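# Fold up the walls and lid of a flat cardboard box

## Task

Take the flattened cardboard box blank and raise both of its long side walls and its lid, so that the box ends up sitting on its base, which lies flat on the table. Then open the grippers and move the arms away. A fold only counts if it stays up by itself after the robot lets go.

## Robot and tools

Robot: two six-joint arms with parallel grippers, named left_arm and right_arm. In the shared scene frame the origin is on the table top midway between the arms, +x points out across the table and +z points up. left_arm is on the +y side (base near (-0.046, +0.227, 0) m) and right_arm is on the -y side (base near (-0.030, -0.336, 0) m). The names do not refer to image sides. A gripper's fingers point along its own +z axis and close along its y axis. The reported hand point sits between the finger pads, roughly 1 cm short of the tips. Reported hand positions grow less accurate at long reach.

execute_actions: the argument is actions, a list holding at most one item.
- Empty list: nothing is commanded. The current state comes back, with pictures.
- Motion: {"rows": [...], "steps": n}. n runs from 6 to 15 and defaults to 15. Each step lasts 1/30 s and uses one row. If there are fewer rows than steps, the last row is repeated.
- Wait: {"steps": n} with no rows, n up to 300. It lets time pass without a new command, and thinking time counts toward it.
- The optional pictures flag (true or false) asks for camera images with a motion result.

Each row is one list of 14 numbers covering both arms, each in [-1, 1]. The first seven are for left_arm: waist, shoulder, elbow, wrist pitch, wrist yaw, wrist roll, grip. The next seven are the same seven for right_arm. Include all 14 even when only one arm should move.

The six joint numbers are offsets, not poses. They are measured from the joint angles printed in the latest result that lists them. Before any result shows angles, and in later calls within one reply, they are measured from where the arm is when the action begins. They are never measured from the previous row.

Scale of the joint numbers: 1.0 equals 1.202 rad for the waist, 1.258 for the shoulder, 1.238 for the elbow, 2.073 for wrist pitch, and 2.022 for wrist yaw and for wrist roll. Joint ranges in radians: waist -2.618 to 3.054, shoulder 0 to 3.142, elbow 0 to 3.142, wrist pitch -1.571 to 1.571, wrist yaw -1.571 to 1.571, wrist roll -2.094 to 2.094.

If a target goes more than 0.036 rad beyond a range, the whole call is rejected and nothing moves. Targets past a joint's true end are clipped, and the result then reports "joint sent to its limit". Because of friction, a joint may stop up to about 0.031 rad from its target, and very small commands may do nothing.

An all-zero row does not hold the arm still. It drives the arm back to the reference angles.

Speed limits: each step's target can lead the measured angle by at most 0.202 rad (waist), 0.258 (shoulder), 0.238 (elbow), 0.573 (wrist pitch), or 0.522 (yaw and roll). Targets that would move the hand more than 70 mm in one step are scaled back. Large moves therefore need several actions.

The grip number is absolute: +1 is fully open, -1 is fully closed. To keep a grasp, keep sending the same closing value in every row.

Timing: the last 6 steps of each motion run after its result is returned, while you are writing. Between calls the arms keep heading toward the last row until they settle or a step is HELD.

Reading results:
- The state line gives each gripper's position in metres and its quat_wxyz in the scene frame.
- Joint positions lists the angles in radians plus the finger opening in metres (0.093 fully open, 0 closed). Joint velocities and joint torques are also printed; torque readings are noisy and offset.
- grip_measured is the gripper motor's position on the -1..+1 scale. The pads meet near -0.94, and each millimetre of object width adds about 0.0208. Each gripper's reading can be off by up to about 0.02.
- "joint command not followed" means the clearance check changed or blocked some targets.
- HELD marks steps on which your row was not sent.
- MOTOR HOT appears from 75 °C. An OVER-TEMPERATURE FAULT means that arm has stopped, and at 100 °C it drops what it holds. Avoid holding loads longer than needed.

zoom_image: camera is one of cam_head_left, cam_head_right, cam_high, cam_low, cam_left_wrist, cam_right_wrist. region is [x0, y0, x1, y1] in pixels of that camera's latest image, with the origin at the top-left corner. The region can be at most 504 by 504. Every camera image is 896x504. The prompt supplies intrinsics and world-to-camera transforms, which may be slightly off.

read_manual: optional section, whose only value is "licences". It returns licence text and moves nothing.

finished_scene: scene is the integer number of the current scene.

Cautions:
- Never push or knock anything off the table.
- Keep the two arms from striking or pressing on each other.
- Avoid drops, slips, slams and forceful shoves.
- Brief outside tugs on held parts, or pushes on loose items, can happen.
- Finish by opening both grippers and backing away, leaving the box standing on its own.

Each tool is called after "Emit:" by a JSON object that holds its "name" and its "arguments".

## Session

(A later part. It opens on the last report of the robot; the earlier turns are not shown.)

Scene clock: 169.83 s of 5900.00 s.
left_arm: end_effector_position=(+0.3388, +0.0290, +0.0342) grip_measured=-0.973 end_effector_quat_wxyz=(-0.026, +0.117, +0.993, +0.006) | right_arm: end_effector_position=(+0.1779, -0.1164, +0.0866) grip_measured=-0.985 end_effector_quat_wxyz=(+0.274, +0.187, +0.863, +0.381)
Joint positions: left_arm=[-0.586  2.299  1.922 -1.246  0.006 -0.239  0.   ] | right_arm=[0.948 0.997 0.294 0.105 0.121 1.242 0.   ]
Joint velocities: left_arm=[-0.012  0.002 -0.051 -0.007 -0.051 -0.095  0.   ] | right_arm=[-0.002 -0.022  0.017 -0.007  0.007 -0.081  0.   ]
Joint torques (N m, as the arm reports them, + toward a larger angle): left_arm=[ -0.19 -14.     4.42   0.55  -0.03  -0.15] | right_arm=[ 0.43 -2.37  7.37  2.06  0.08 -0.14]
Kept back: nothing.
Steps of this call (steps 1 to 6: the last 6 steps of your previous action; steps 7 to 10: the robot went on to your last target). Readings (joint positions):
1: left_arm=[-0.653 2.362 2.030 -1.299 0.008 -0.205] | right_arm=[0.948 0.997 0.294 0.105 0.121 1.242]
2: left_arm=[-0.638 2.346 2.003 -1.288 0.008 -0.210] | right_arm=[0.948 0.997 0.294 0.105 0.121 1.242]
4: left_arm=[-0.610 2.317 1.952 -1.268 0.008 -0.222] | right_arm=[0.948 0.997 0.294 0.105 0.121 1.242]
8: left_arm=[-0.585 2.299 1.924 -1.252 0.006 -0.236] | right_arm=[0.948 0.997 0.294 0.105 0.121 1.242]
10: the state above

Emit:
{"name": "execute_actions", "arguments": {"actions": [{"rows": [[0.01, -0.015, -0.024, 0.008, 0, -0.005, -1, 0, 0, 0, 0, 0, 0, -1], [0.02, -0.03, -0.048, 0.015, 0, -0.009, -1, 0, 0, 0, 0, 0, 0, -1], [0.03, -0.044, -0.072, 0.023, 0, -0.014, -1, 0, 0, 0, 0, 0, 0, -1], [0.04, -0.059, -0.097, 0.03, 0, -0.018, -1, 0, 0, 0, 0, 0, 0, -1], [0.05, -0.074, -0.121, 0.038, -0.001, -0.023, -1, 0, 0, 0, 0, 0, 0, -1], [0.06, -0.089, -0.145, 0.046, -0.001, -0.028, -1, 0, 0, 0, 0, 0, 0, -1], [0.07, -0.103, -0.169, 0.053, -0.002, -0.032, -1, 0, 0, 0, 0, 0, 0, -1], [0.08, -0.118, -0.193, 0.061, -0.002, -0.037, -1, 0, 0, 0, 0, 0, 0, -1], [0.09, -0.133, -0.218, 0.068, -0.002, -0.041, -1, 0, 0, 0, 0, 0, 0, -1], [0.10, -0.148, -0.242, 0.076, -0.003, -0.046, -1, 0, 0, 0, 0, 0, 0, -1], [0.11, -0.162, -0.266, 0.084, -0.003, -0.05, -1, 0, 0, 0, 0, 0, 0, -1], [0.119, -0.177, -0.29, 0.091, -0.003, -0.055, -1, 0, 0, 0, 0, 0, 0, -1]], "steps": 15}]}}

Emit:
{"name": "execute_actions", "arguments": {"actions": [{"steps": 15}], "pictures": true}}

Scene clock: 170.67 s of 5900.00 s.
left_arm: end_effector_position=(+0.3264, +0.0695, +0.0324) grip_measured=-0.973 end_effector_quat_wxyz=(-0.028, +0.057, +0.998, +0.004) | right_arm: end_effector_position=(+0.1779, -0.1164, +0.0866) grip_measured=-0.985 end_effector_quat_wxyz=(+0.274, +0.187, +0.863, +0.381)
Joint positions: left_arm=[-0.509  2.183  1.722 -1.165  0.01  -0.281  0.   ] | right_arm=[0.948 0.997 0.294 0.105 0.121 1.242 0.   ]
Joint velocities: left_arm=[ 0.432 -0.53  -0.857  0.359  0.051 -0.227  0.   ] | right_arm=[-0.002 -0.007 -0.002  0.007 -0.037  0.022  0.   ]
Joint torques (N m, as the arm reports them, + toward a larger angle): left_arm=[  0.6  -12.57   4.21   0.31  -0.1   -0.11] | right_arm=[ 0.41 -2.34  7.35  2.06  0.08 -0.14]
Steps of this call (steps 1 to 16: the robot went on to your last target; steps 17 to 25: the first 9 steps of this action). Readings (joint positions):
17: left_arm=[-0.586 2.299 1.920 -1.245 0.006 -0.243] | right_arm=[0.948 0.997 0.294 0.105 0.121 1.242]
18: left_arm=[-0.584 2.296 1.911 -1.240 0.006 -0.244] | right_arm=[0.948 0.997 0.294 0.105 0.121 1.242]
20: left_arm=[-0.574 2.271 1.871 -1.222 0.009 -0.252] | right_arm=[0.948 0.997 0.294 0.105 0.121 1.242]
24: left_arm=[-0.524 2.201 1.752 -1.178 0.010 -0.274] | right_arm=[0.948 0.997 0.294 0.105 0.121 1.242]
25: the state above

Scene clock: 171.17 s of 5900.00 s.
left_arm: end_effector_position=(+0.3158, +0.1036, +0.0319) grip_measured=-0.973 end_effector_quat_wxyz=(-0.026, -0.003, +1.000, +0.006) | right_arm: end_effector_position=(+0.1779, -0.1164, +0.0866) grip_measured=-0.985 end_effector_quat_wxyz=(+0.274, +0.187, +0.863, +0.381)
Joint positions: left_arm=[-0.44   2.097  1.584 -1.112  0.005 -0.333  0.   ] | right_arm=[0.948 0.997 0.294 0.105 0.121 1.242 0.   ]
Joint velocities: left_arm=[ 0.012 -0.002 -0.002 -0.007 -0.007 -0.095  0.   ] | right_arm=[-0.007 -0.017 -0.012  0.022  0.007  0.007  0.   ]
Joint torques (N m, as the arm reports them, + toward a larger angle): left_arm=[ -0.08 -12.15   4.1    0.9   -0.05  -0.24] | right_arm=[ 0.44 -2.34  7.36  2.06  0.07 -0.13]
Kept back: nothing.
Steps of this call (steps 1 to 6: the last 6 steps of your previous action; steps 7 to 15: the robot went on to your last target). Readings (joint positions):
1: left_arm=[-0.494 2.164 1.692 -1.153 0.010 -0.289] | right_arm=[0.948 0.997 0.294 0.105 0.121 1.242]
2: left_arm=[-0.479 2.146 1.662 -1.142 0.010 -0.298] | right_arm=[0.948 0.997 0.294 0.105 0.121 1.242]
4: left_arm=[-0.454 2.112 1.608 -1.124 0.009 -0.316] | right_arm=[0.948 0.997 0.294 0.105 0.121 1.242]
8: left_arm=[-0.440 2.097 1.584 -1.113 0.005 -0.331] | right_arm=[0.948 0.997 0.294 0.105 0.121 1.242]
15: the state above
camera_calibration (this result's frames):
cam_left_wrist: T_world_to_cam=[[0.00132444, -0.999823, -0.0187505, 0.105312], [-0.878131, -0.0101334, 0.478313, 0.299673], [-0.478418, 0.0158319, -0.877989, 0.258275], [0, 0, 0, 1]] pos_world=[0.386576, 0.104241, 0.0853996]
cam_right_wrist: T_world_to_cam=[[-0.120445, -0.631708, -0.765792, 0.0123624], [-0.963984, 0.258688, -0.0617761, 0.244902], [0.237125, 0.73077, -0.640114, 0.183565], [0, 0, 0, 1]] pos_world=[0.194043, -0.189687, 0.142098]

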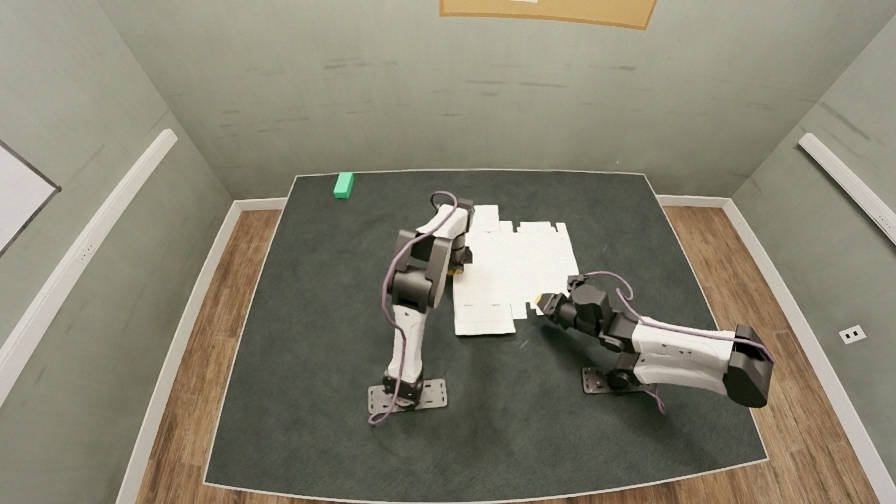

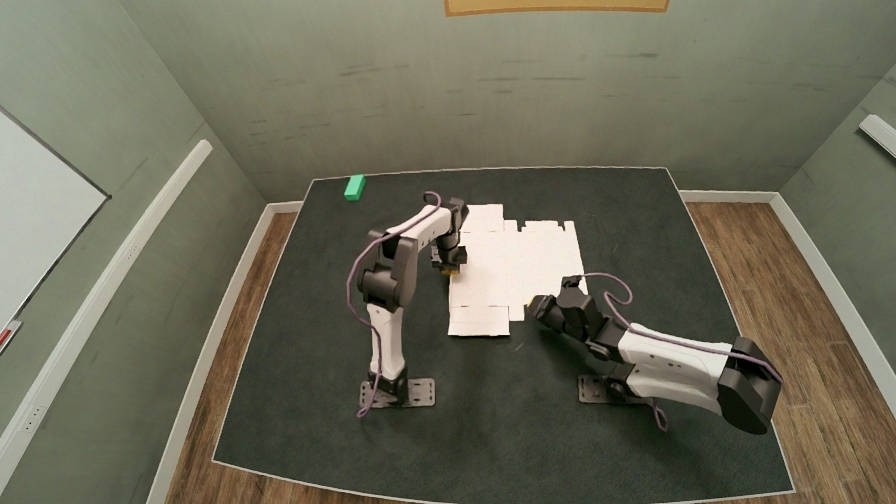

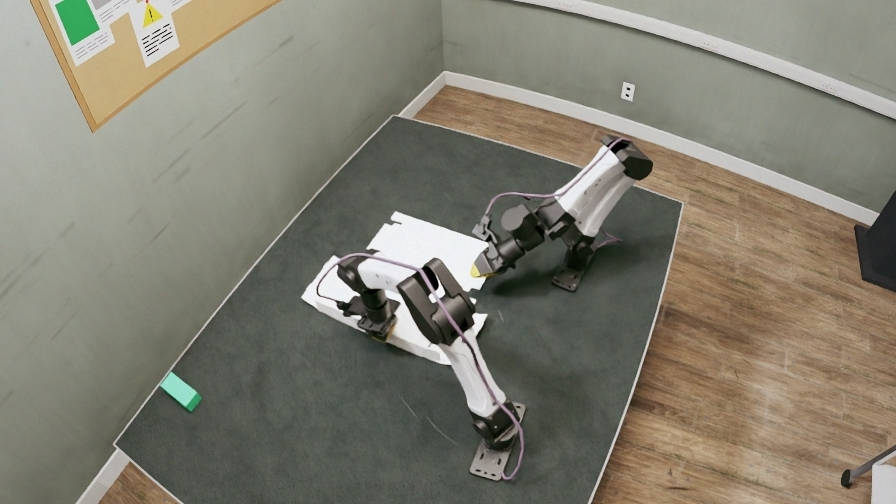

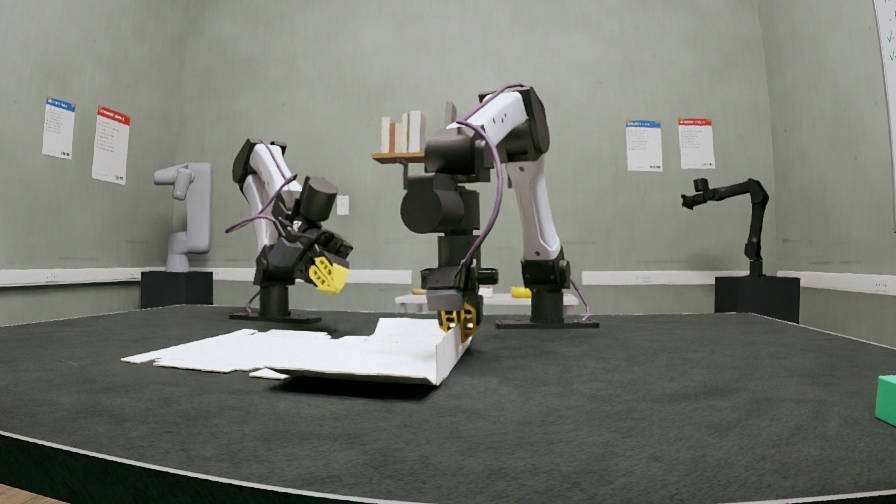

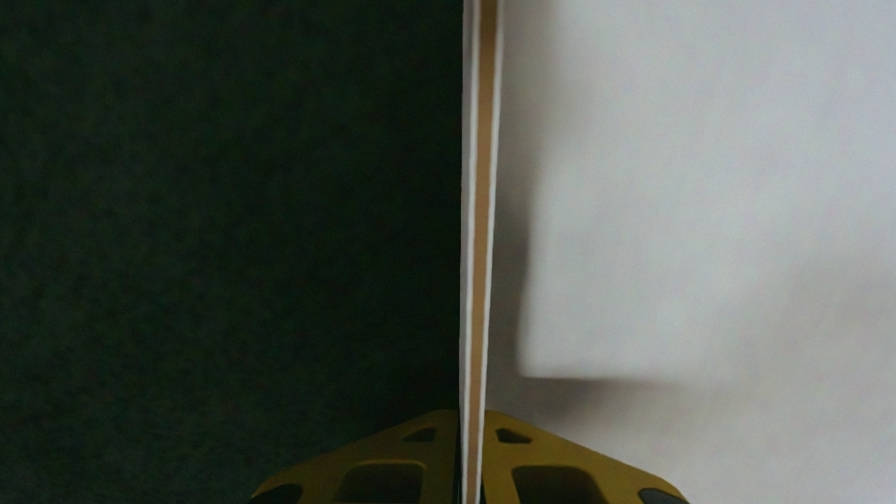

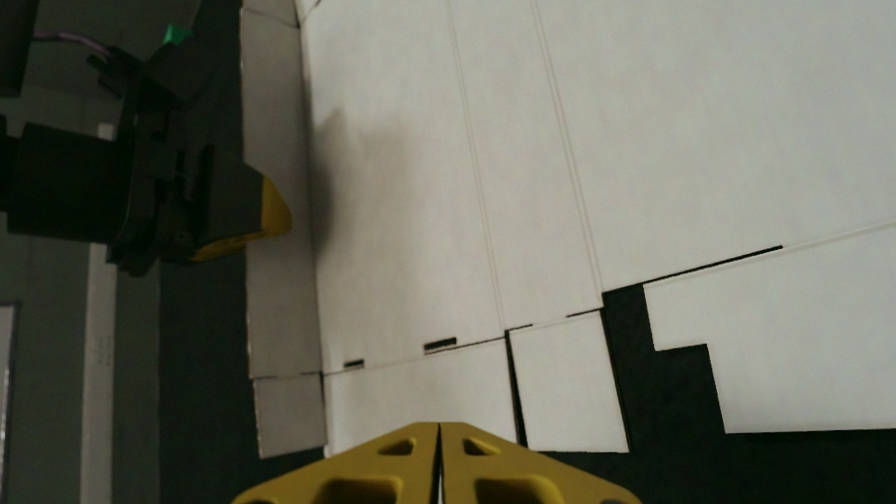

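Emit:
{"name": "zoom_image", "arguments": {"camera": "cam_low", "region": [100, 300, 500, 410]}}

Emit:
{"name": "zoom_image", "arguments": {"camera": "cam_high", "region": [290, 190, 530, 370]}}

Region (100, 300, 500, 410) of cam_low's 896x504 image, scaled by 1.260, with more detail than that image has; it fills the top 139 rows of this view, and the rest is white.

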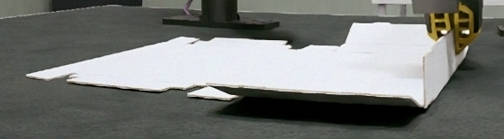

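Region (290, 190, 530, 370) of cam_high's 896x504 image, scaled by 2.100, with more detail than that image has; it fills the top 378 rows of this view, and the rest is white.

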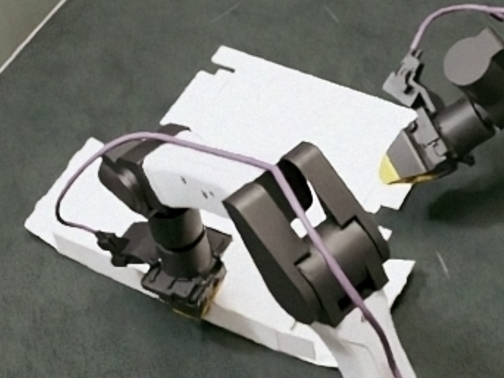

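Emit:
{"name": "execute_actions", "arguments": {"actions": [{"rows": [[0, -0.008, 0.015, -0.011, 0, 0, -1, 0.06, 0, 0.01, 0, 0.06, -0.02, -1], [0, -0.016, 0.03, -0.022, 0, 0, -1, 0.12, 0, 0.02, 0, 0.12, -0.04, -1], [0, -0.024, 0.045, -0.033, 0, 0, -1, 0.18, 0.02, 0.03, 0, 0.18, -0.06, -1], [0, -0.032, 0.06, -0.044, 0, 0, -1, 0.24, 0.04, 0.04, 0, 0.24, -0.08, -1], [0, -0.04, 0.075, -0.055, 0, 0, -1, 0.30, 0.07, 0.05, 0, 0.30, -0.10, -1], [0, -0.048, 0.09, -0.066, 0, 0, -1, 0.36, 0.10, 0.06, 0, 0.36, -0.123, -1], [0, -0.056, 0.105, -0.077, 0, 0, -1, 0.42, 0.13, 0.071, 0.013, 0.419, -0.123, -1], [0, -0.064, 0.12, -0.088, 0, 0, -1, 0.48, 0.16, 0.071, 0.013, 0.419, -0.123, -1], [0, -0.07, 0.135, -0.098, 0, 0, -1, 0.54, 0.19, 0.071, 0.013, 0.419, -0.123, -1], [0, -0.0755, 0.147, -0.1076, 0, 0, -1, 0.603, 0.22, 0.071, 0.013, 0.419, -0.123, -1], [0, -0.0755, 0.147, -0.1076, 0, 0, -1, 0.603, 0.25, 0.071, 0.013, 0.419, -0.123, -1], [0, -0.0755, 0.147, -0.1076, 0, 0, -1, 0.603, 0.28, 0.071, 0.013, 0.419, -0.123, -1]], "steps": 15}]}}

Emit:
{"name": "execute_actions", "arguments": {"actions": [{"steps": 20}], "pictures": true}}

Scene clock: 181.03 s of 5900.00 s.
left_arm: end_effector_position=(+0.3217, +0.1016, +0.0710) grip_measured=-0.973 end_effector_quat_wxyz=(-0.013, -0.003, +1.000, +0.002) | right_arm: end_effector_position=(+0.1249, -0.0741, +0.0936) grip_measured=-0.985 end_effector_quat_wxyz=(+0.430, +0.004, +0.860, +0.277)
Joint positions: left_arm=[-0.44   2.063  1.692 -1.225  0.005 -0.333  0.   ] | right_arm=[1.475 1.157 0.355 0.119 0.712 1.066 0.   ]
Joint velocities: left_arm=[ 0.007 -0.33   0.559 -0.593 -0.081 -0.007  0.   ] | right_arm=[ 2.044  1.077  0.227  0.168  1.678 -0.418  0.   ]
Joint torques (N m, as the arm reports them, + toward a larger angle): left_arm=[  0.19 -13.16   7.77   0.21   0.04  -0.03] | right_arm=[ 0.36 -1.96  7.97  1.64  0.28 -0.2 ]
Steps of this call (steps 1 to 15: the robot went on to your last target; steps 16 to 90: nothing new was sent; then 6.57 s passed at rest; steps 91 to 99: the first 9 steps of this action). Readings (joint positions):
91: left_arm=[-0.440 2.097 1.584 -1.114 0.005 -0.333] | right_arm=[0.960 0.997 0.294 0.105 0.143 1.237]
92: left_arm=[-0.440 2.097 1.587 -1.119 0.005 -0.333] | right_arm=[0.996 0.997 0.294 0.105 0.185 1.225]
94: left_arm=[-0.440 2.097 1.604 -1.140 0.005 -0.333] | right_arm=[1.117 1.005 0.297 0.104 0.310 1.185]
98: left_arm=[-0.440 2.074 1.673 -1.206 0.005 -0.333] | right_arm=[1.404 1.120 0.346 0.112 0.648 1.083]
99: the state above

Scene clock: 181.70 s of 5900.00 s.
left_arm: end_effector_position=(+0.3160, +0.1035, +0.1067) grip_measured=-0.973 end_effector_quat_wxyz=(-0.003, -0.003, +1.000, -0.002) | right_arm: end_effector_position=(+0.0996, -0.0729, +0.0712) grip_measured=-0.985 end_effector_quat_wxyz=(+0.497, -0.092, +0.843, +0.185)
Joint positions: left_arm=[-0.44   2.006  1.751 -1.32   0.005 -0.333  0.   ] | right_arm=[1.669 1.343 0.363 0.122 0.954 1.002 0.   ]
Joint velocities: left_arm=[-0.027  0.017  0.002  0.007 -0.037 -0.022  0.   ] | right_arm=[ 0.002 -0.002 -0.007  0.051 -0.022  0.066  0.   ]
Joint torques (N m, as the arm reports them, + toward a larger angle): left_arm=[  0.09 -10.48   7.2    0.22   0.03  -0.03] | right_arm=[ 0.69 -3.56  7.48  1.6   0.48 -0.2 ]
Kept back: nothing.
Steps of this call (steps 1 to 6: the last 6 steps of your previous action; steps 7 to 20: the robot went on to your last target). Readings (joint positions):
1: left_arm=[-0.440 2.051 1.711 -1.243 0.005 -0.333] | right_arm=[1.547 1.195 0.360 0.124 0.763 1.053]
2: left_arm=[-0.440 2.038 1.727 -1.258 0.005 -0.333] | right_arm=[1.609 1.233 0.363 0.129 0.798 1.042]
4: left_arm=[-0.440 2.016 1.745 -1.277 0.005 -0.333] | right_arm=[1.663 1.305 0.363 0.130 0.847 1.027]
8: left_arm=[-0.440 2.006 1.751 -1.301 0.005 -0.333] | right_arm=[1.669 1.343 0.363 0.122 0.909 1.012]
20: the state above
camera_calibration (this result's frames):
cam_left_wrist: T_world_to_cam=[[0.00183061, -0.999995, -0.00263417, 0.104781], [-0.89978, -0.00279654, 0.436334, 0.274646], [-0.436339, 0.00157142, -0.899781, 0.314539], [0, 0, 0, 1]] pos_world=[0.384175, 0.105055, 0.163455]
cam_right_wrist: T_world_to_cam=[[0.33541, -0.913226, -0.231339, -0.0853643], [-0.781814, -0.132822, -0.6092, 0.149486], [0.525611, 0.385196, -0.758523, 0.114934], [0, 0, 0, 1]] pos_world=[0.0850918, -0.102374, 0.158499]

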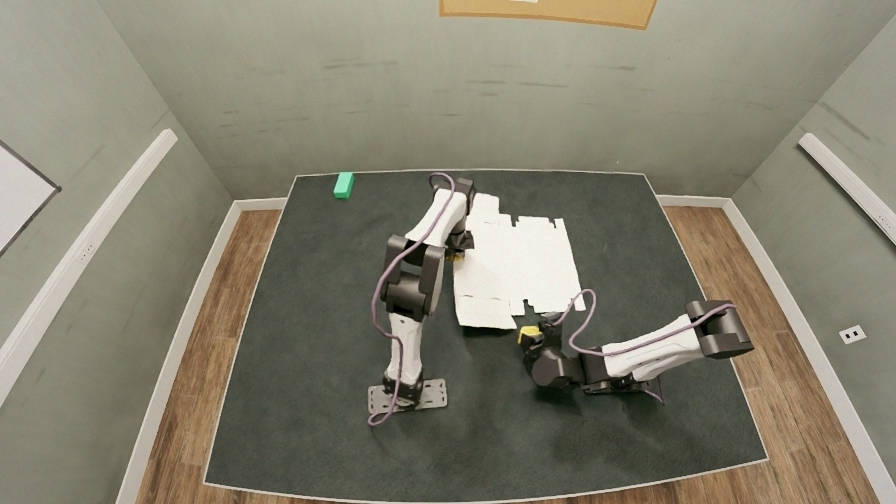

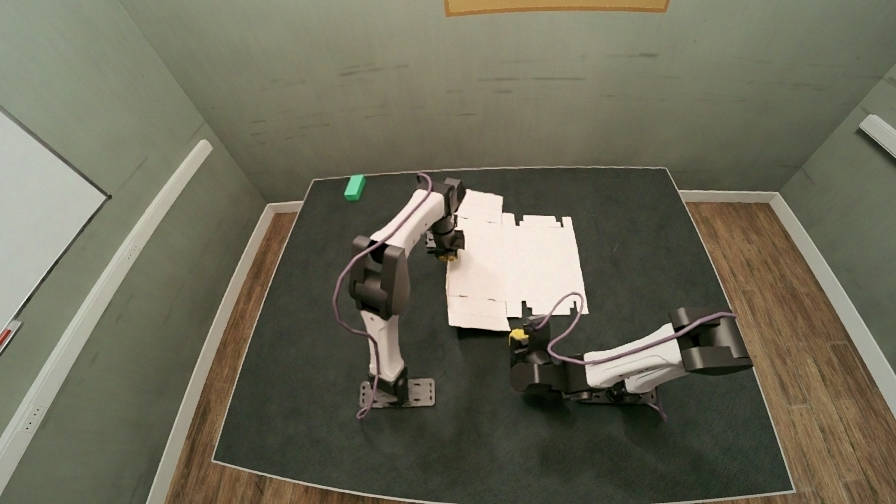

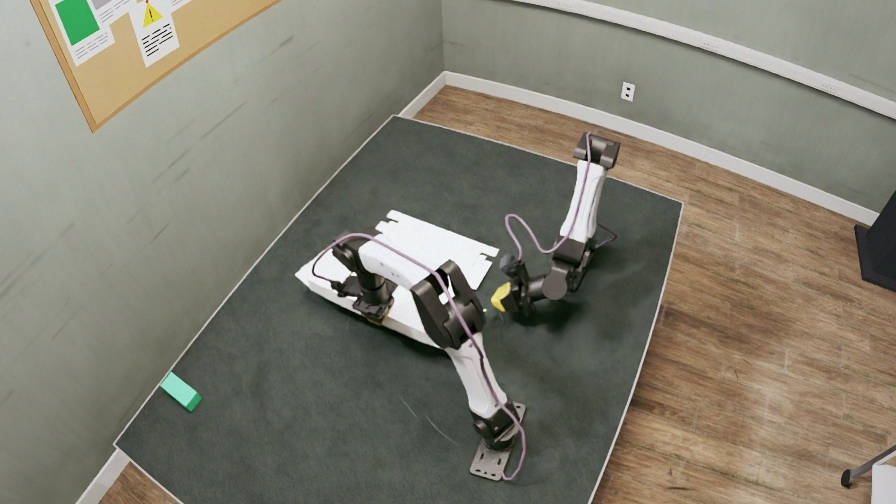

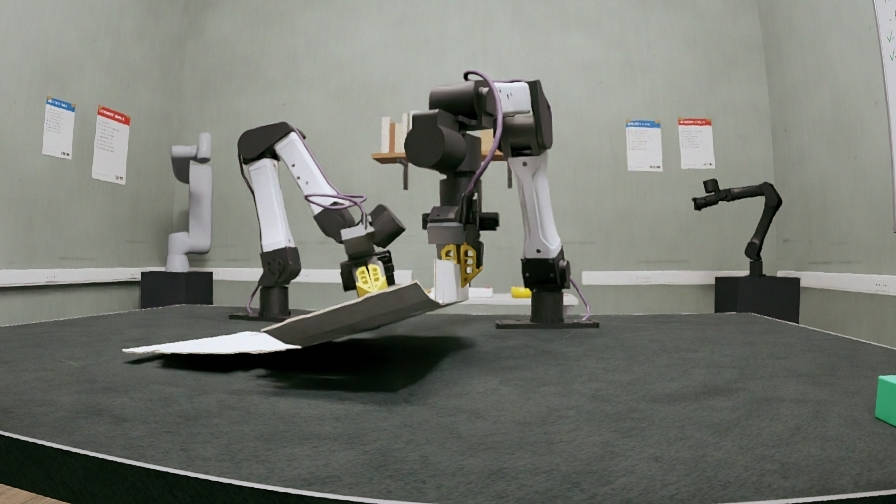

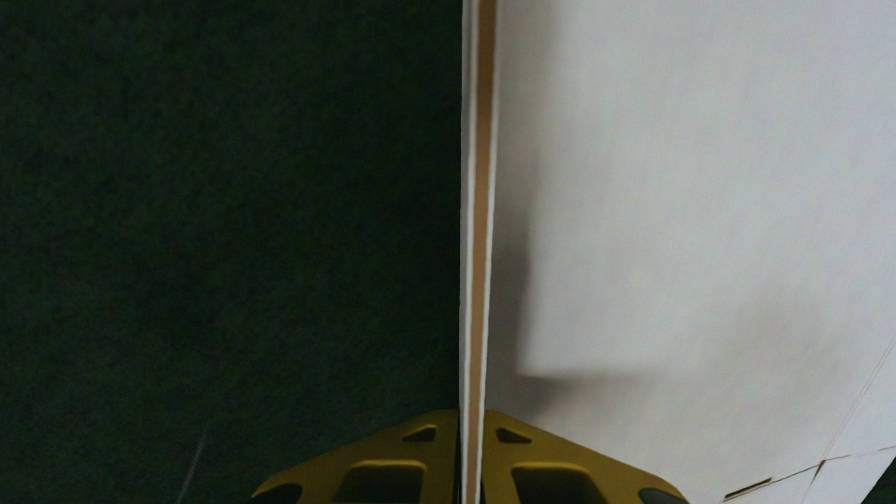

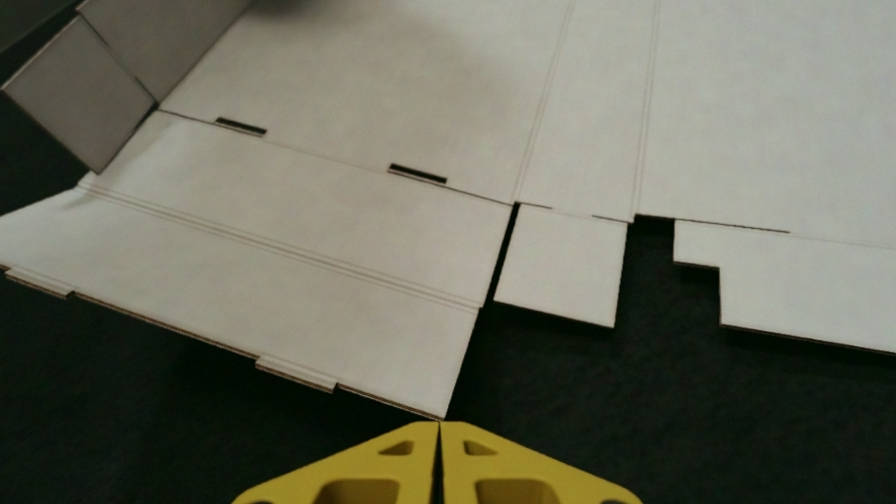

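Emit:
{"name": "zoom_image", "arguments": {"camera": "cam_low", "region": [100, 250, 500, 410]}}

Region (100, 250, 500, 410) of cam_low's 896x504 image, scaled by 1.260, with more detail than that image has; it fills the top 202 rows of this view, and the rest is white.

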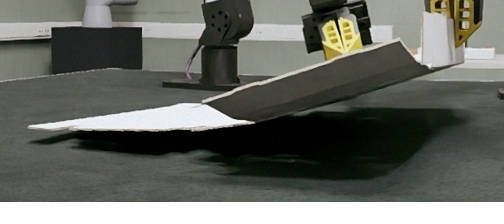

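Emit:
{"name": "execute_actions", "arguments": {"actions": [{"rows": [[0, 0.001, 0.017, -0.009, 0, 0, -1, 0, 0.02, 0.002, 0, 0.001, 0, -1], [0, 0.002, 0.034, -0.019, 0, 0, -1, 0, 0.04, 0.003, 0.001, 0.002, 0, -1], [0, 0.003, 0.051, -0.028, 0, 0, -1, 0.001, 0.06, 0.005, 0.002, 0.003, -0.001, -1], [0, 0.004, 0.068, -0.038, 0, 0, -1, 0.001, 0.08, 0.006, 0.002, 0.004, -0.002, -1], [0, 0.005, 0.085, -0.047, 0, 0, -1, 0.002, 0.10, 0.008, 0.003, 0.005, -0.002, -1], [0, 0.006, 0.102, -0.056, 0, 0, -1, 0.002, 0.12, 0.009, 0.003, 0.006, -0.003, -1], [0, 0.007, 0.119, -0.066, 0, 0, -1, 0.002, 0.14, 0.011, 0.004, 0.007, -0.003, -1], [0, 0.008, 0.136, -0.075, 0, 0, -1, 0.003, 0.16, 0.012, 0.004, 0.007, -0.004, -1], [0, 0.009, 0.153, -0.085, 0, 0, -1, 0.003, 0.18, 0.014, 0.005, 0.007, -0.004, -1], [0, 0.011, 0.171, -0.094, 0, 0, -1, 0.003, 0.195, 0.015, 0.005, 0.007, -0.004, -1]], "steps": 15}]}}

Emit:
{"name": "execute_actions", "arguments": {"actions": [{"steps": 15}], "pictures": true}}

Scene clock: 183.03 s of 5900.00 s.
left_arm: end_effector_position=(+0.3224, +0.1013, +0.1390) grip_measured=-0.973 end_effector_quat_wxyz=(+0.013, -0.003, +1.000, -0.007) | right_arm: end_effector_position=(+0.1003, -0.0837, +0.0314) grip_measured=-0.985 end_effector_quat_wxyz=(+0.491, -0.134, +0.853, +0.111)
Joint positions: left_arm=[-0.44   2.008  1.882 -1.416  0.005 -0.333  0.   ] | right_arm=[1.669 1.515 0.363 0.124 0.958 1.002 0.   ]
Joint velocities: left_arm=[-0.017 -0.012  0.618 -0.432 -0.037 -0.037  0.   ] | right_arm=[-0.007  0.75  -0.002  0.037 -0.007  0.051  0.   ]
Joint torques (N m, as the arm reports them, + toward a larger angle): left_arm=[ 0.07 -9.24  7.54  0.31  0.04 -0.04] | right_arm=[ 0.67 -4.06  6.61  1.37  0.51 -0.18]
Steps of this call (steps 1 to 15: the robot went on to your last target; steps 16 to 31: nothing new was sent; steps 32 to 40: the first 9 steps of this action). Readings (joint positions):
32: left_arm=[-0.440 2.006 1.751 -1.321 0.005 -0.333] | right_arm=[1.669 1.344 0.363 0.122 0.957 1.002]
33: left_arm=[-0.440 2.006 1.754 -1.325 0.005 -0.333] | right_arm=[1.669 1.350 0.363 0.123 0.957 1.002]
35: left_arm=[-0.440 2.008 1.776 -1.346 0.005 -0.333] | right_arm=[1.669 1.384 0.363 0.124 0.957 1.002]
39: left_arm=[-0.440 2.008 1.859 -1.401 0.005 -0.333] | right_arm=[1.669 1.489 0.363 0.124 0.958 1.002]
40: the state above

Scene clock: 183.53 s of 5900.00 s.
left_arm: end_effector_position=(+0.3153, +0.1037, +0.1540) grip_measured=-0.973 end_effector_quat_wxyz=(+0.002, -0.003, +1.000, -0.004) | right_arm: end_effector_position=(+0.1004, -0.0895, +0.0170) grip_measured=-0.985 end_effector_quat_wxyz=(+0.488, -0.150, +0.856, +0.083)
Joint positions: left_arm=[-0.44   2.008  1.942 -1.498  0.005 -0.333  0.   ] | right_arm=[1.669 1.579 0.363 0.123 0.958 1.002 0.   ]
Joint velocities: left_arm=[-0.007 -0.002 -0.002 -0.066 -0.022 -0.051  0.   ] | right_arm=[0.002 0.002 0.002 0.037 0.022 0.051 0.   ]
Joint torques (N m, as the arm reports them, + toward a larger angle): left_arm=[ 0.09 -9.34  7.46  0.28  0.01 -0.02] | right_arm=[ 0.69 -4.25  6.25  1.26  0.54 -0.16]
Kept back: nothing.
Steps of this call (steps 1 to 6: the last 6 steps of your previous action; steps 7 to 15: the robot went on to your last target). Readings (joint positions):
1: left_arm=[-0.440 2.008 1.904 -1.431 0.005 -0.333] | right_arm=[1.669 1.540 0.363 0.124 0.958 1.002]
2: left_arm=[-0.440 2.008 1.922 -1.444 0.005 -0.333] | right_arm=[1.669 1.560 0.363 0.124 0.958 1.002]
4: left_arm=[-0.440 2.008 1.941 -1.460 0.005 -0.333] | right_arm=[1.669 1.578 0.363 0.123 0.958 1.002]
8: left_arm=[-0.440 2.008 1.942 -1.484 0.005 -0.333] | right_arm=[1.669 1.579 0.363 0.123 0.958 1.002]
15: the state above
camera_calibration (this result's frames):
cam_left_wrist: T_world_to_cam=[[0.00183982, -0.999998, 0.000812757, 0.104615], [-0.904148, -0.00131625, 0.427217, 0.255997], [-0.427215, -0.00152085, -0.904149, 0.3549], [0, 0, 0, 1]] pos_world=[0.382885, 0.105492, 0.211431]
cam_right_wrist: T_world_to_cam=[[0.334821, -0.942248, -0.00801035, -0.11975], [-0.775957, -0.270888, -0.569659, 0.101351], [0.53459, 0.196949, -0.821842, 0.0631211], [0, 0, 0, 1]] pos_world=[0.0849948, -0.0978114, 0.108652]

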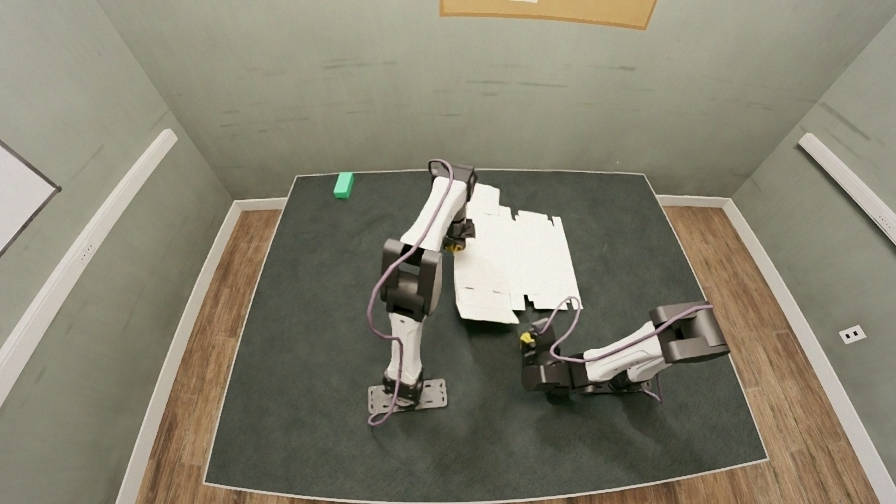

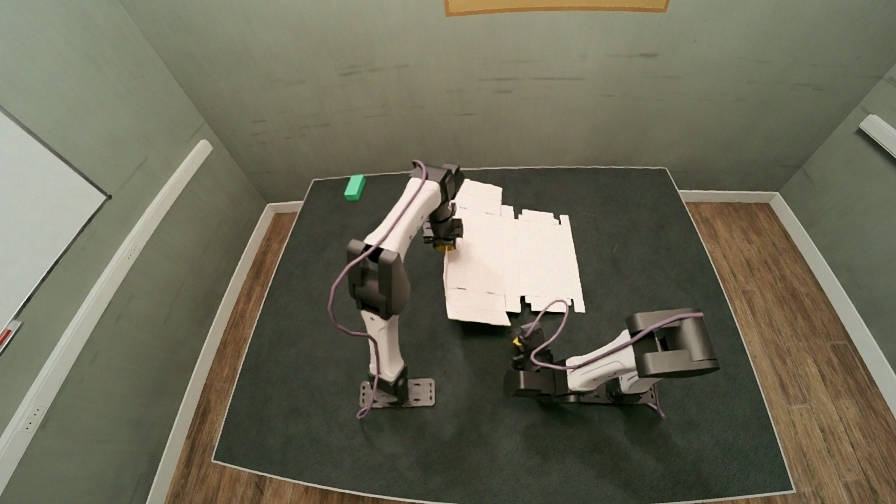

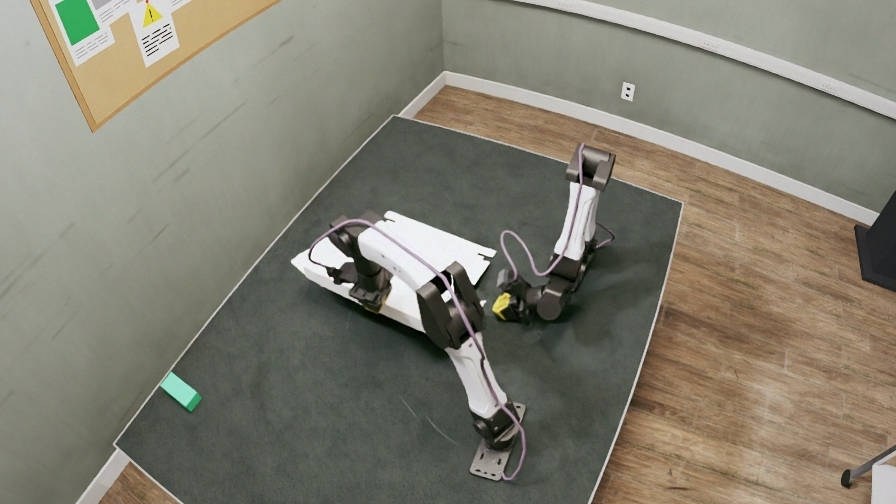

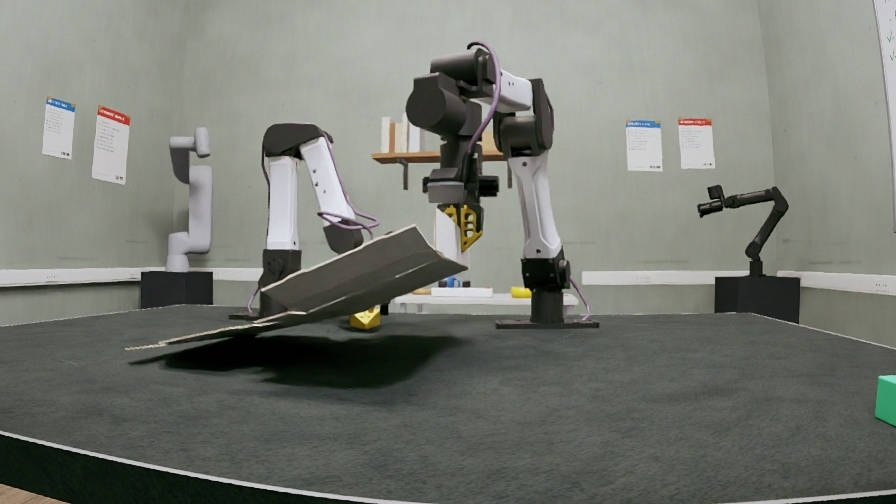

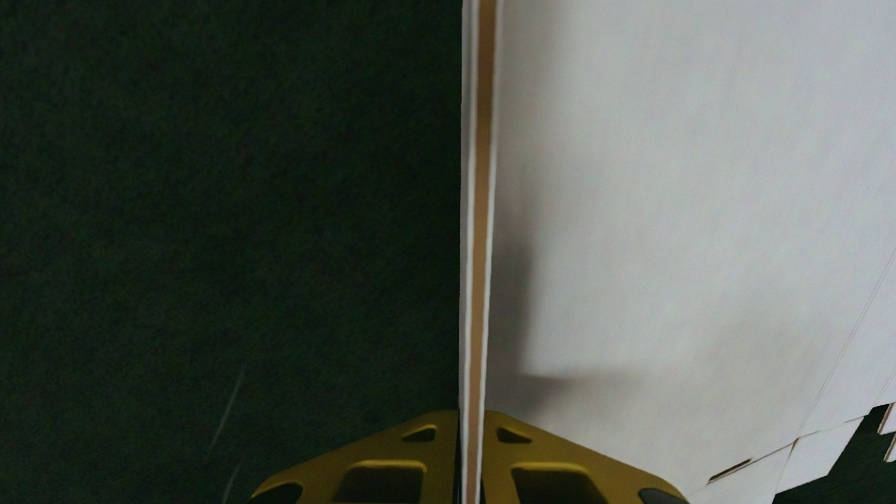

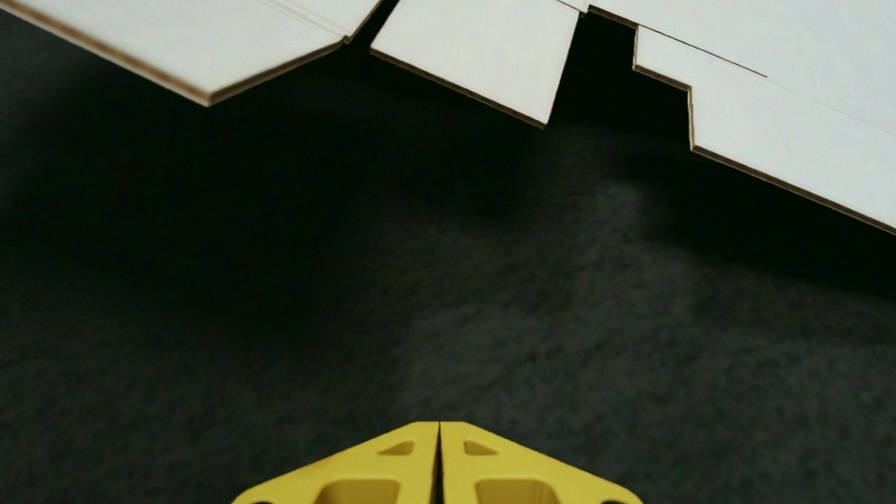

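Emit:
{"name": "execute_actions", "arguments": {"actions": [{"rows": [[0, 0, 0, 0, 0, 0, -1, -0.035, 0.004, -0.006, 0.027, -0.012, -0.027, -1], [0, 0, 0, 0, 0, 0, -1, -0.07, 0.008, -0.013, 0.054, -0.024, -0.054, -1], [0, 0, 0, 0, 0, 0, -1, -0.104, 0.011, -0.019, 0.081, -0.036, -0.081, -1], [0, 0, 0, 0, 0, 0, -1, -0.139, 0.015, -0.026, 0.109, -0.048, -0.108, -1], [0, 0, 0, 0, 0, 0, -1, -0.174, 0.019, -0.032, 0.136, -0.06, -0.135, -1], [0, 0, 0, 0, 0, 0, -1, -0.208, 0.022, -0.039, 0.163, -0.072, -0.162, -1], [0, 0, 0, 0, 0, 0, -1, -0.243, 0.026, -0.045, 0.19, -0.084, -0.189, -1], [0, 0, 0, 0, 0, 0, -1, -0.272, 0.037, -0.041, 0.203, -0.097, -0.202, -1], [0, 0, 0, 0, 0, 0, -1, -0.30, 0.049, -0.036, 0.217, -0.11, -0.216, -1], [0, 0, 0, 0, 0, 0, -1, -0.329, 0.06, -0.032, 0.23, -0.123, -0.229, -1], [0, 0, 0, 0, 0, 0, -1, -0.358, 0.071, -0.028, 0.244, -0.136, -0.243, -1], [0, 0, 0, 0, 0, 0, -1, -0.387, 0.082, -0.024, 0.257, -0.148, -0.256, -1], [0, 0, 0, 0, 0, 0, -1, -0.415, 0.094, -0.019, 0.271, -0.161, -0.27, -1], [0, 0, 0, 0, 0, 0, -1, -0.444, 0.105, -0.015, 0.284, -0.174, -0.283, -1]], "steps": 15}]}}

Emit:
{"name": "execute_actions", "arguments": {"actions": [{"steps": 15}], "pictures": true}}

Scene clock: 185.30 s of 5900.00 s.
left_arm: end_effector_position=(+0.3148, +0.1039, +0.1540) grip_measured=-0.973 end_effector_quat_wxyz=(+0.001, -0.003, +1.000, -0.003) | right_arm: end_effector_position=(+0.1652, -0.0969, +0.0205) grip_measured=-0.985 end_effector_quat_wxyz=(+0.491, -0.107, +0.862, +0.070)
Joint positions: left_arm=[-0.44   2.008  1.942 -1.5    0.005 -0.333  0.   ] | right_arm=[1.37  1.603 0.341 0.402 0.835 0.729 0.   ]
Joint velocities: left_arm=[-0.027  0.002 -0.007  0.037 -0.037 -0.007  0.   ] | right_arm=[-1.077  0.359 -0.017  1.004 -0.52  -1.033  0.   ]
Joint torques (N m, as the arm reports them, + toward a larger angle): left_arm=[  0.16 -10.06   5.86   0.44   0.    -0.03] | right_arm=[ 0.65 -4.03  3.2   1.74  0.25 -0.18]
Steps of this call (steps 1 to 15: the robot went on to your last target; steps 16 to 44: nothing new was sent; steps 45 to 53: the first 9 steps of this action). Readings (joint positions):
45: left_arm=[-0.440 2.008 1.942 -1.500 0.005 -0.333] | right_arm=[1.663 1.579 0.363 0.128 0.955 0.994]
46: left_arm=[-0.440 2.008 1.942 -1.500 0.005 -0.333] | right_arm=[1.645 1.579 0.363 0.143 0.946 0.977]
48: left_arm=[-0.440 2.008 1.942 -1.500 0.005 -0.333] | right_arm=[1.577 1.579 0.363 0.197 0.922 0.923]
52: left_arm=[-0.440 2.008 1.942 -1.500 0.005 -0.333] | right_arm=[1.409 1.592 0.343 0.365 0.855 0.766]
53: the state above

Scene clock: 185.80 s of 5900.00 s.
left_arm: end_effector_position=(+0.3289, +0.1065, +0.1544) grip_measured=-0.973 end_effector_quat_wxyz=(+0.030, -0.026, +0.999, +0.001) | right_arm: end_effector_position=(+0.2103, -0.0964, +0.0119) grip_measured=-0.985 end_effector_quat_wxyz=(+0.481, -0.142, +0.862, +0.076)
Joint positions: left_arm=[-0.433  2.008  1.942 -1.449 -0.022 -0.373  0.   ] | right_arm=[1.146 1.7   0.341 0.655 0.624 0.453 0.   ]
Joint velocities: left_arm=[ 0.007 -0.002  0.012  0.037  0.037 -0.007  0.   ] | right_arm=[-0.022  0.012 -0.012  0.037 -0.139 -0.11   0.   ]
Joint torques (N m, as the arm reports them, + toward a larger angle): left_arm=[ -0.38 -10.22   6.03  -0.01   0.36   0.36] | right_arm=[-0.39 -5.24  4.93  2.4   0.15 -0.21]
Kept back: nothing.
Steps of this call (steps 1 to 6: the last 6 steps of your previous action; steps 7 to 15: the robot went on to your last target). Readings (joint positions):
1: left_arm=[-0.440 2.008 1.942 -1.500 0.005 -0.333] | right_arm=[1.334 1.616 0.341 0.438 0.814 0.693]
2: left_arm=[-0.440 2.008 1.942 -1.499 0.004 -0.336] | right_arm=[1.300 1.630 0.341 0.472 0.790 0.660]
4: left_arm=[-0.438 2.008 1.942 -1.482 -0.000 -0.352] | right_arm=[1.235 1.660 0.341 0.533 0.736 0.595]
8: left_arm=[-0.435 2.008 1.942 -1.451 -0.011 -0.372] | right_arm=[1.152 1.696 0.341 0.619 0.661 0.503]
15: the state above
camera_calibration (this result's frames):
cam_left_wrist: T_world_to_cam=[[0.048982, -0.998779, -0.00636399, 0.0928155], [-0.925311, -0.047776, 0.376187, 0.287893], [-0.376032, -0.0125377, -0.926522, 0.348881], [0, 0, 0, 1]] pos_world=[0.393034, 0.110831, 0.215535]
cam_right_wrist: T_world_to_cam=[[0.315607, -0.948874, -0.00543327, -0.159705], [-0.790311, -0.259689, -0.55495, 0.185745], [0.525167, 0.17944, -0.831866, 0.0019517], [0, 0, 0, 1]] pos_world=[0.196175, -0.103654, 0.103835]

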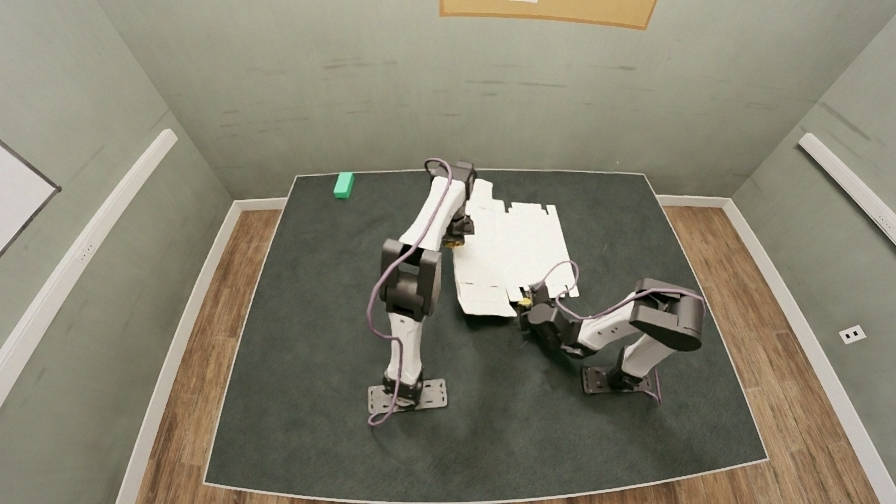

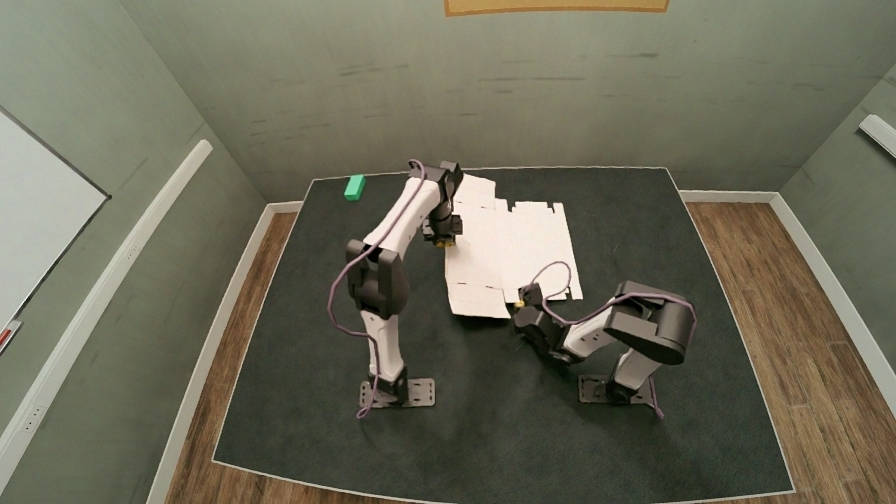

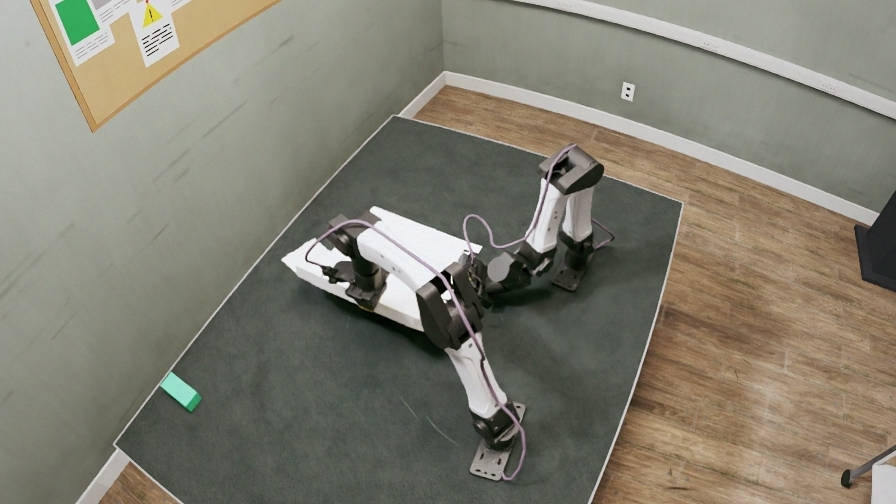

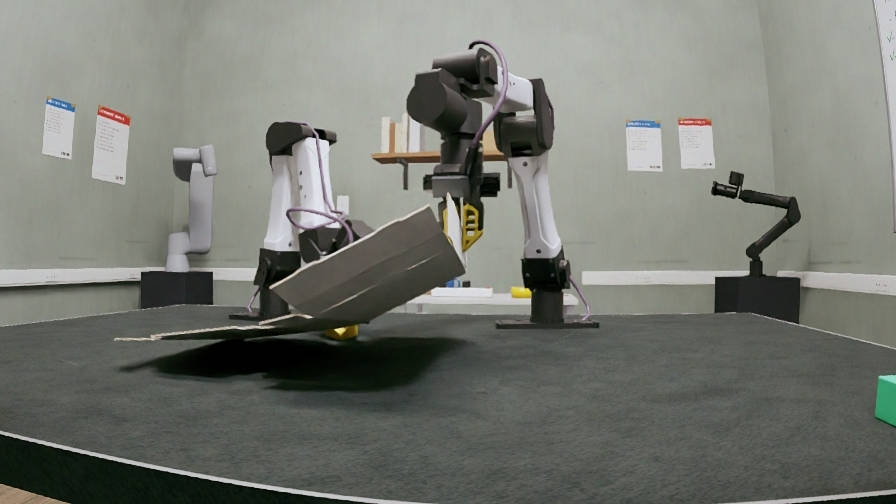

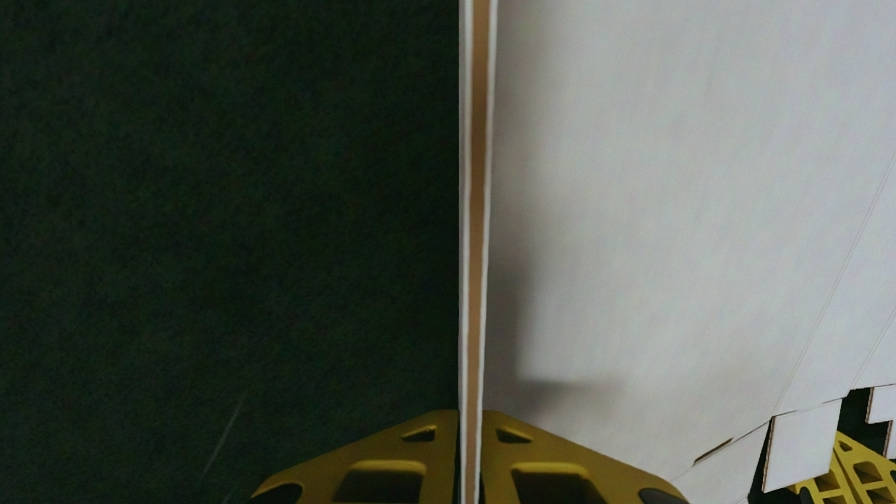

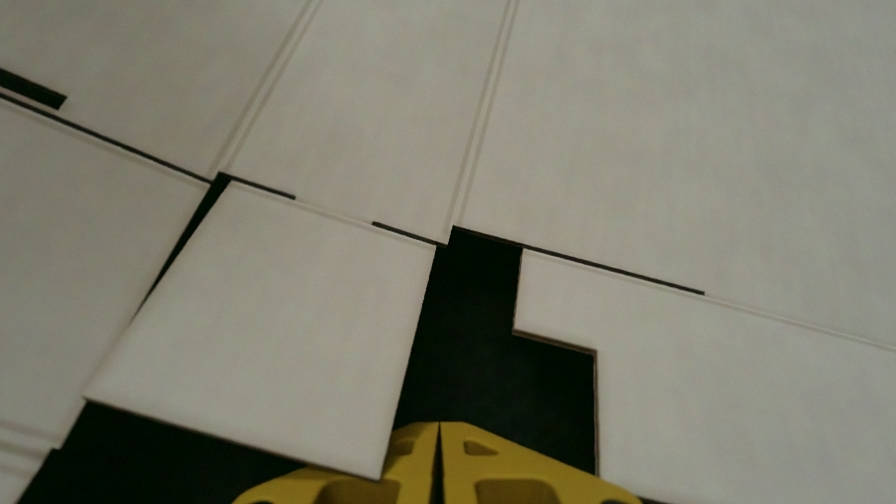

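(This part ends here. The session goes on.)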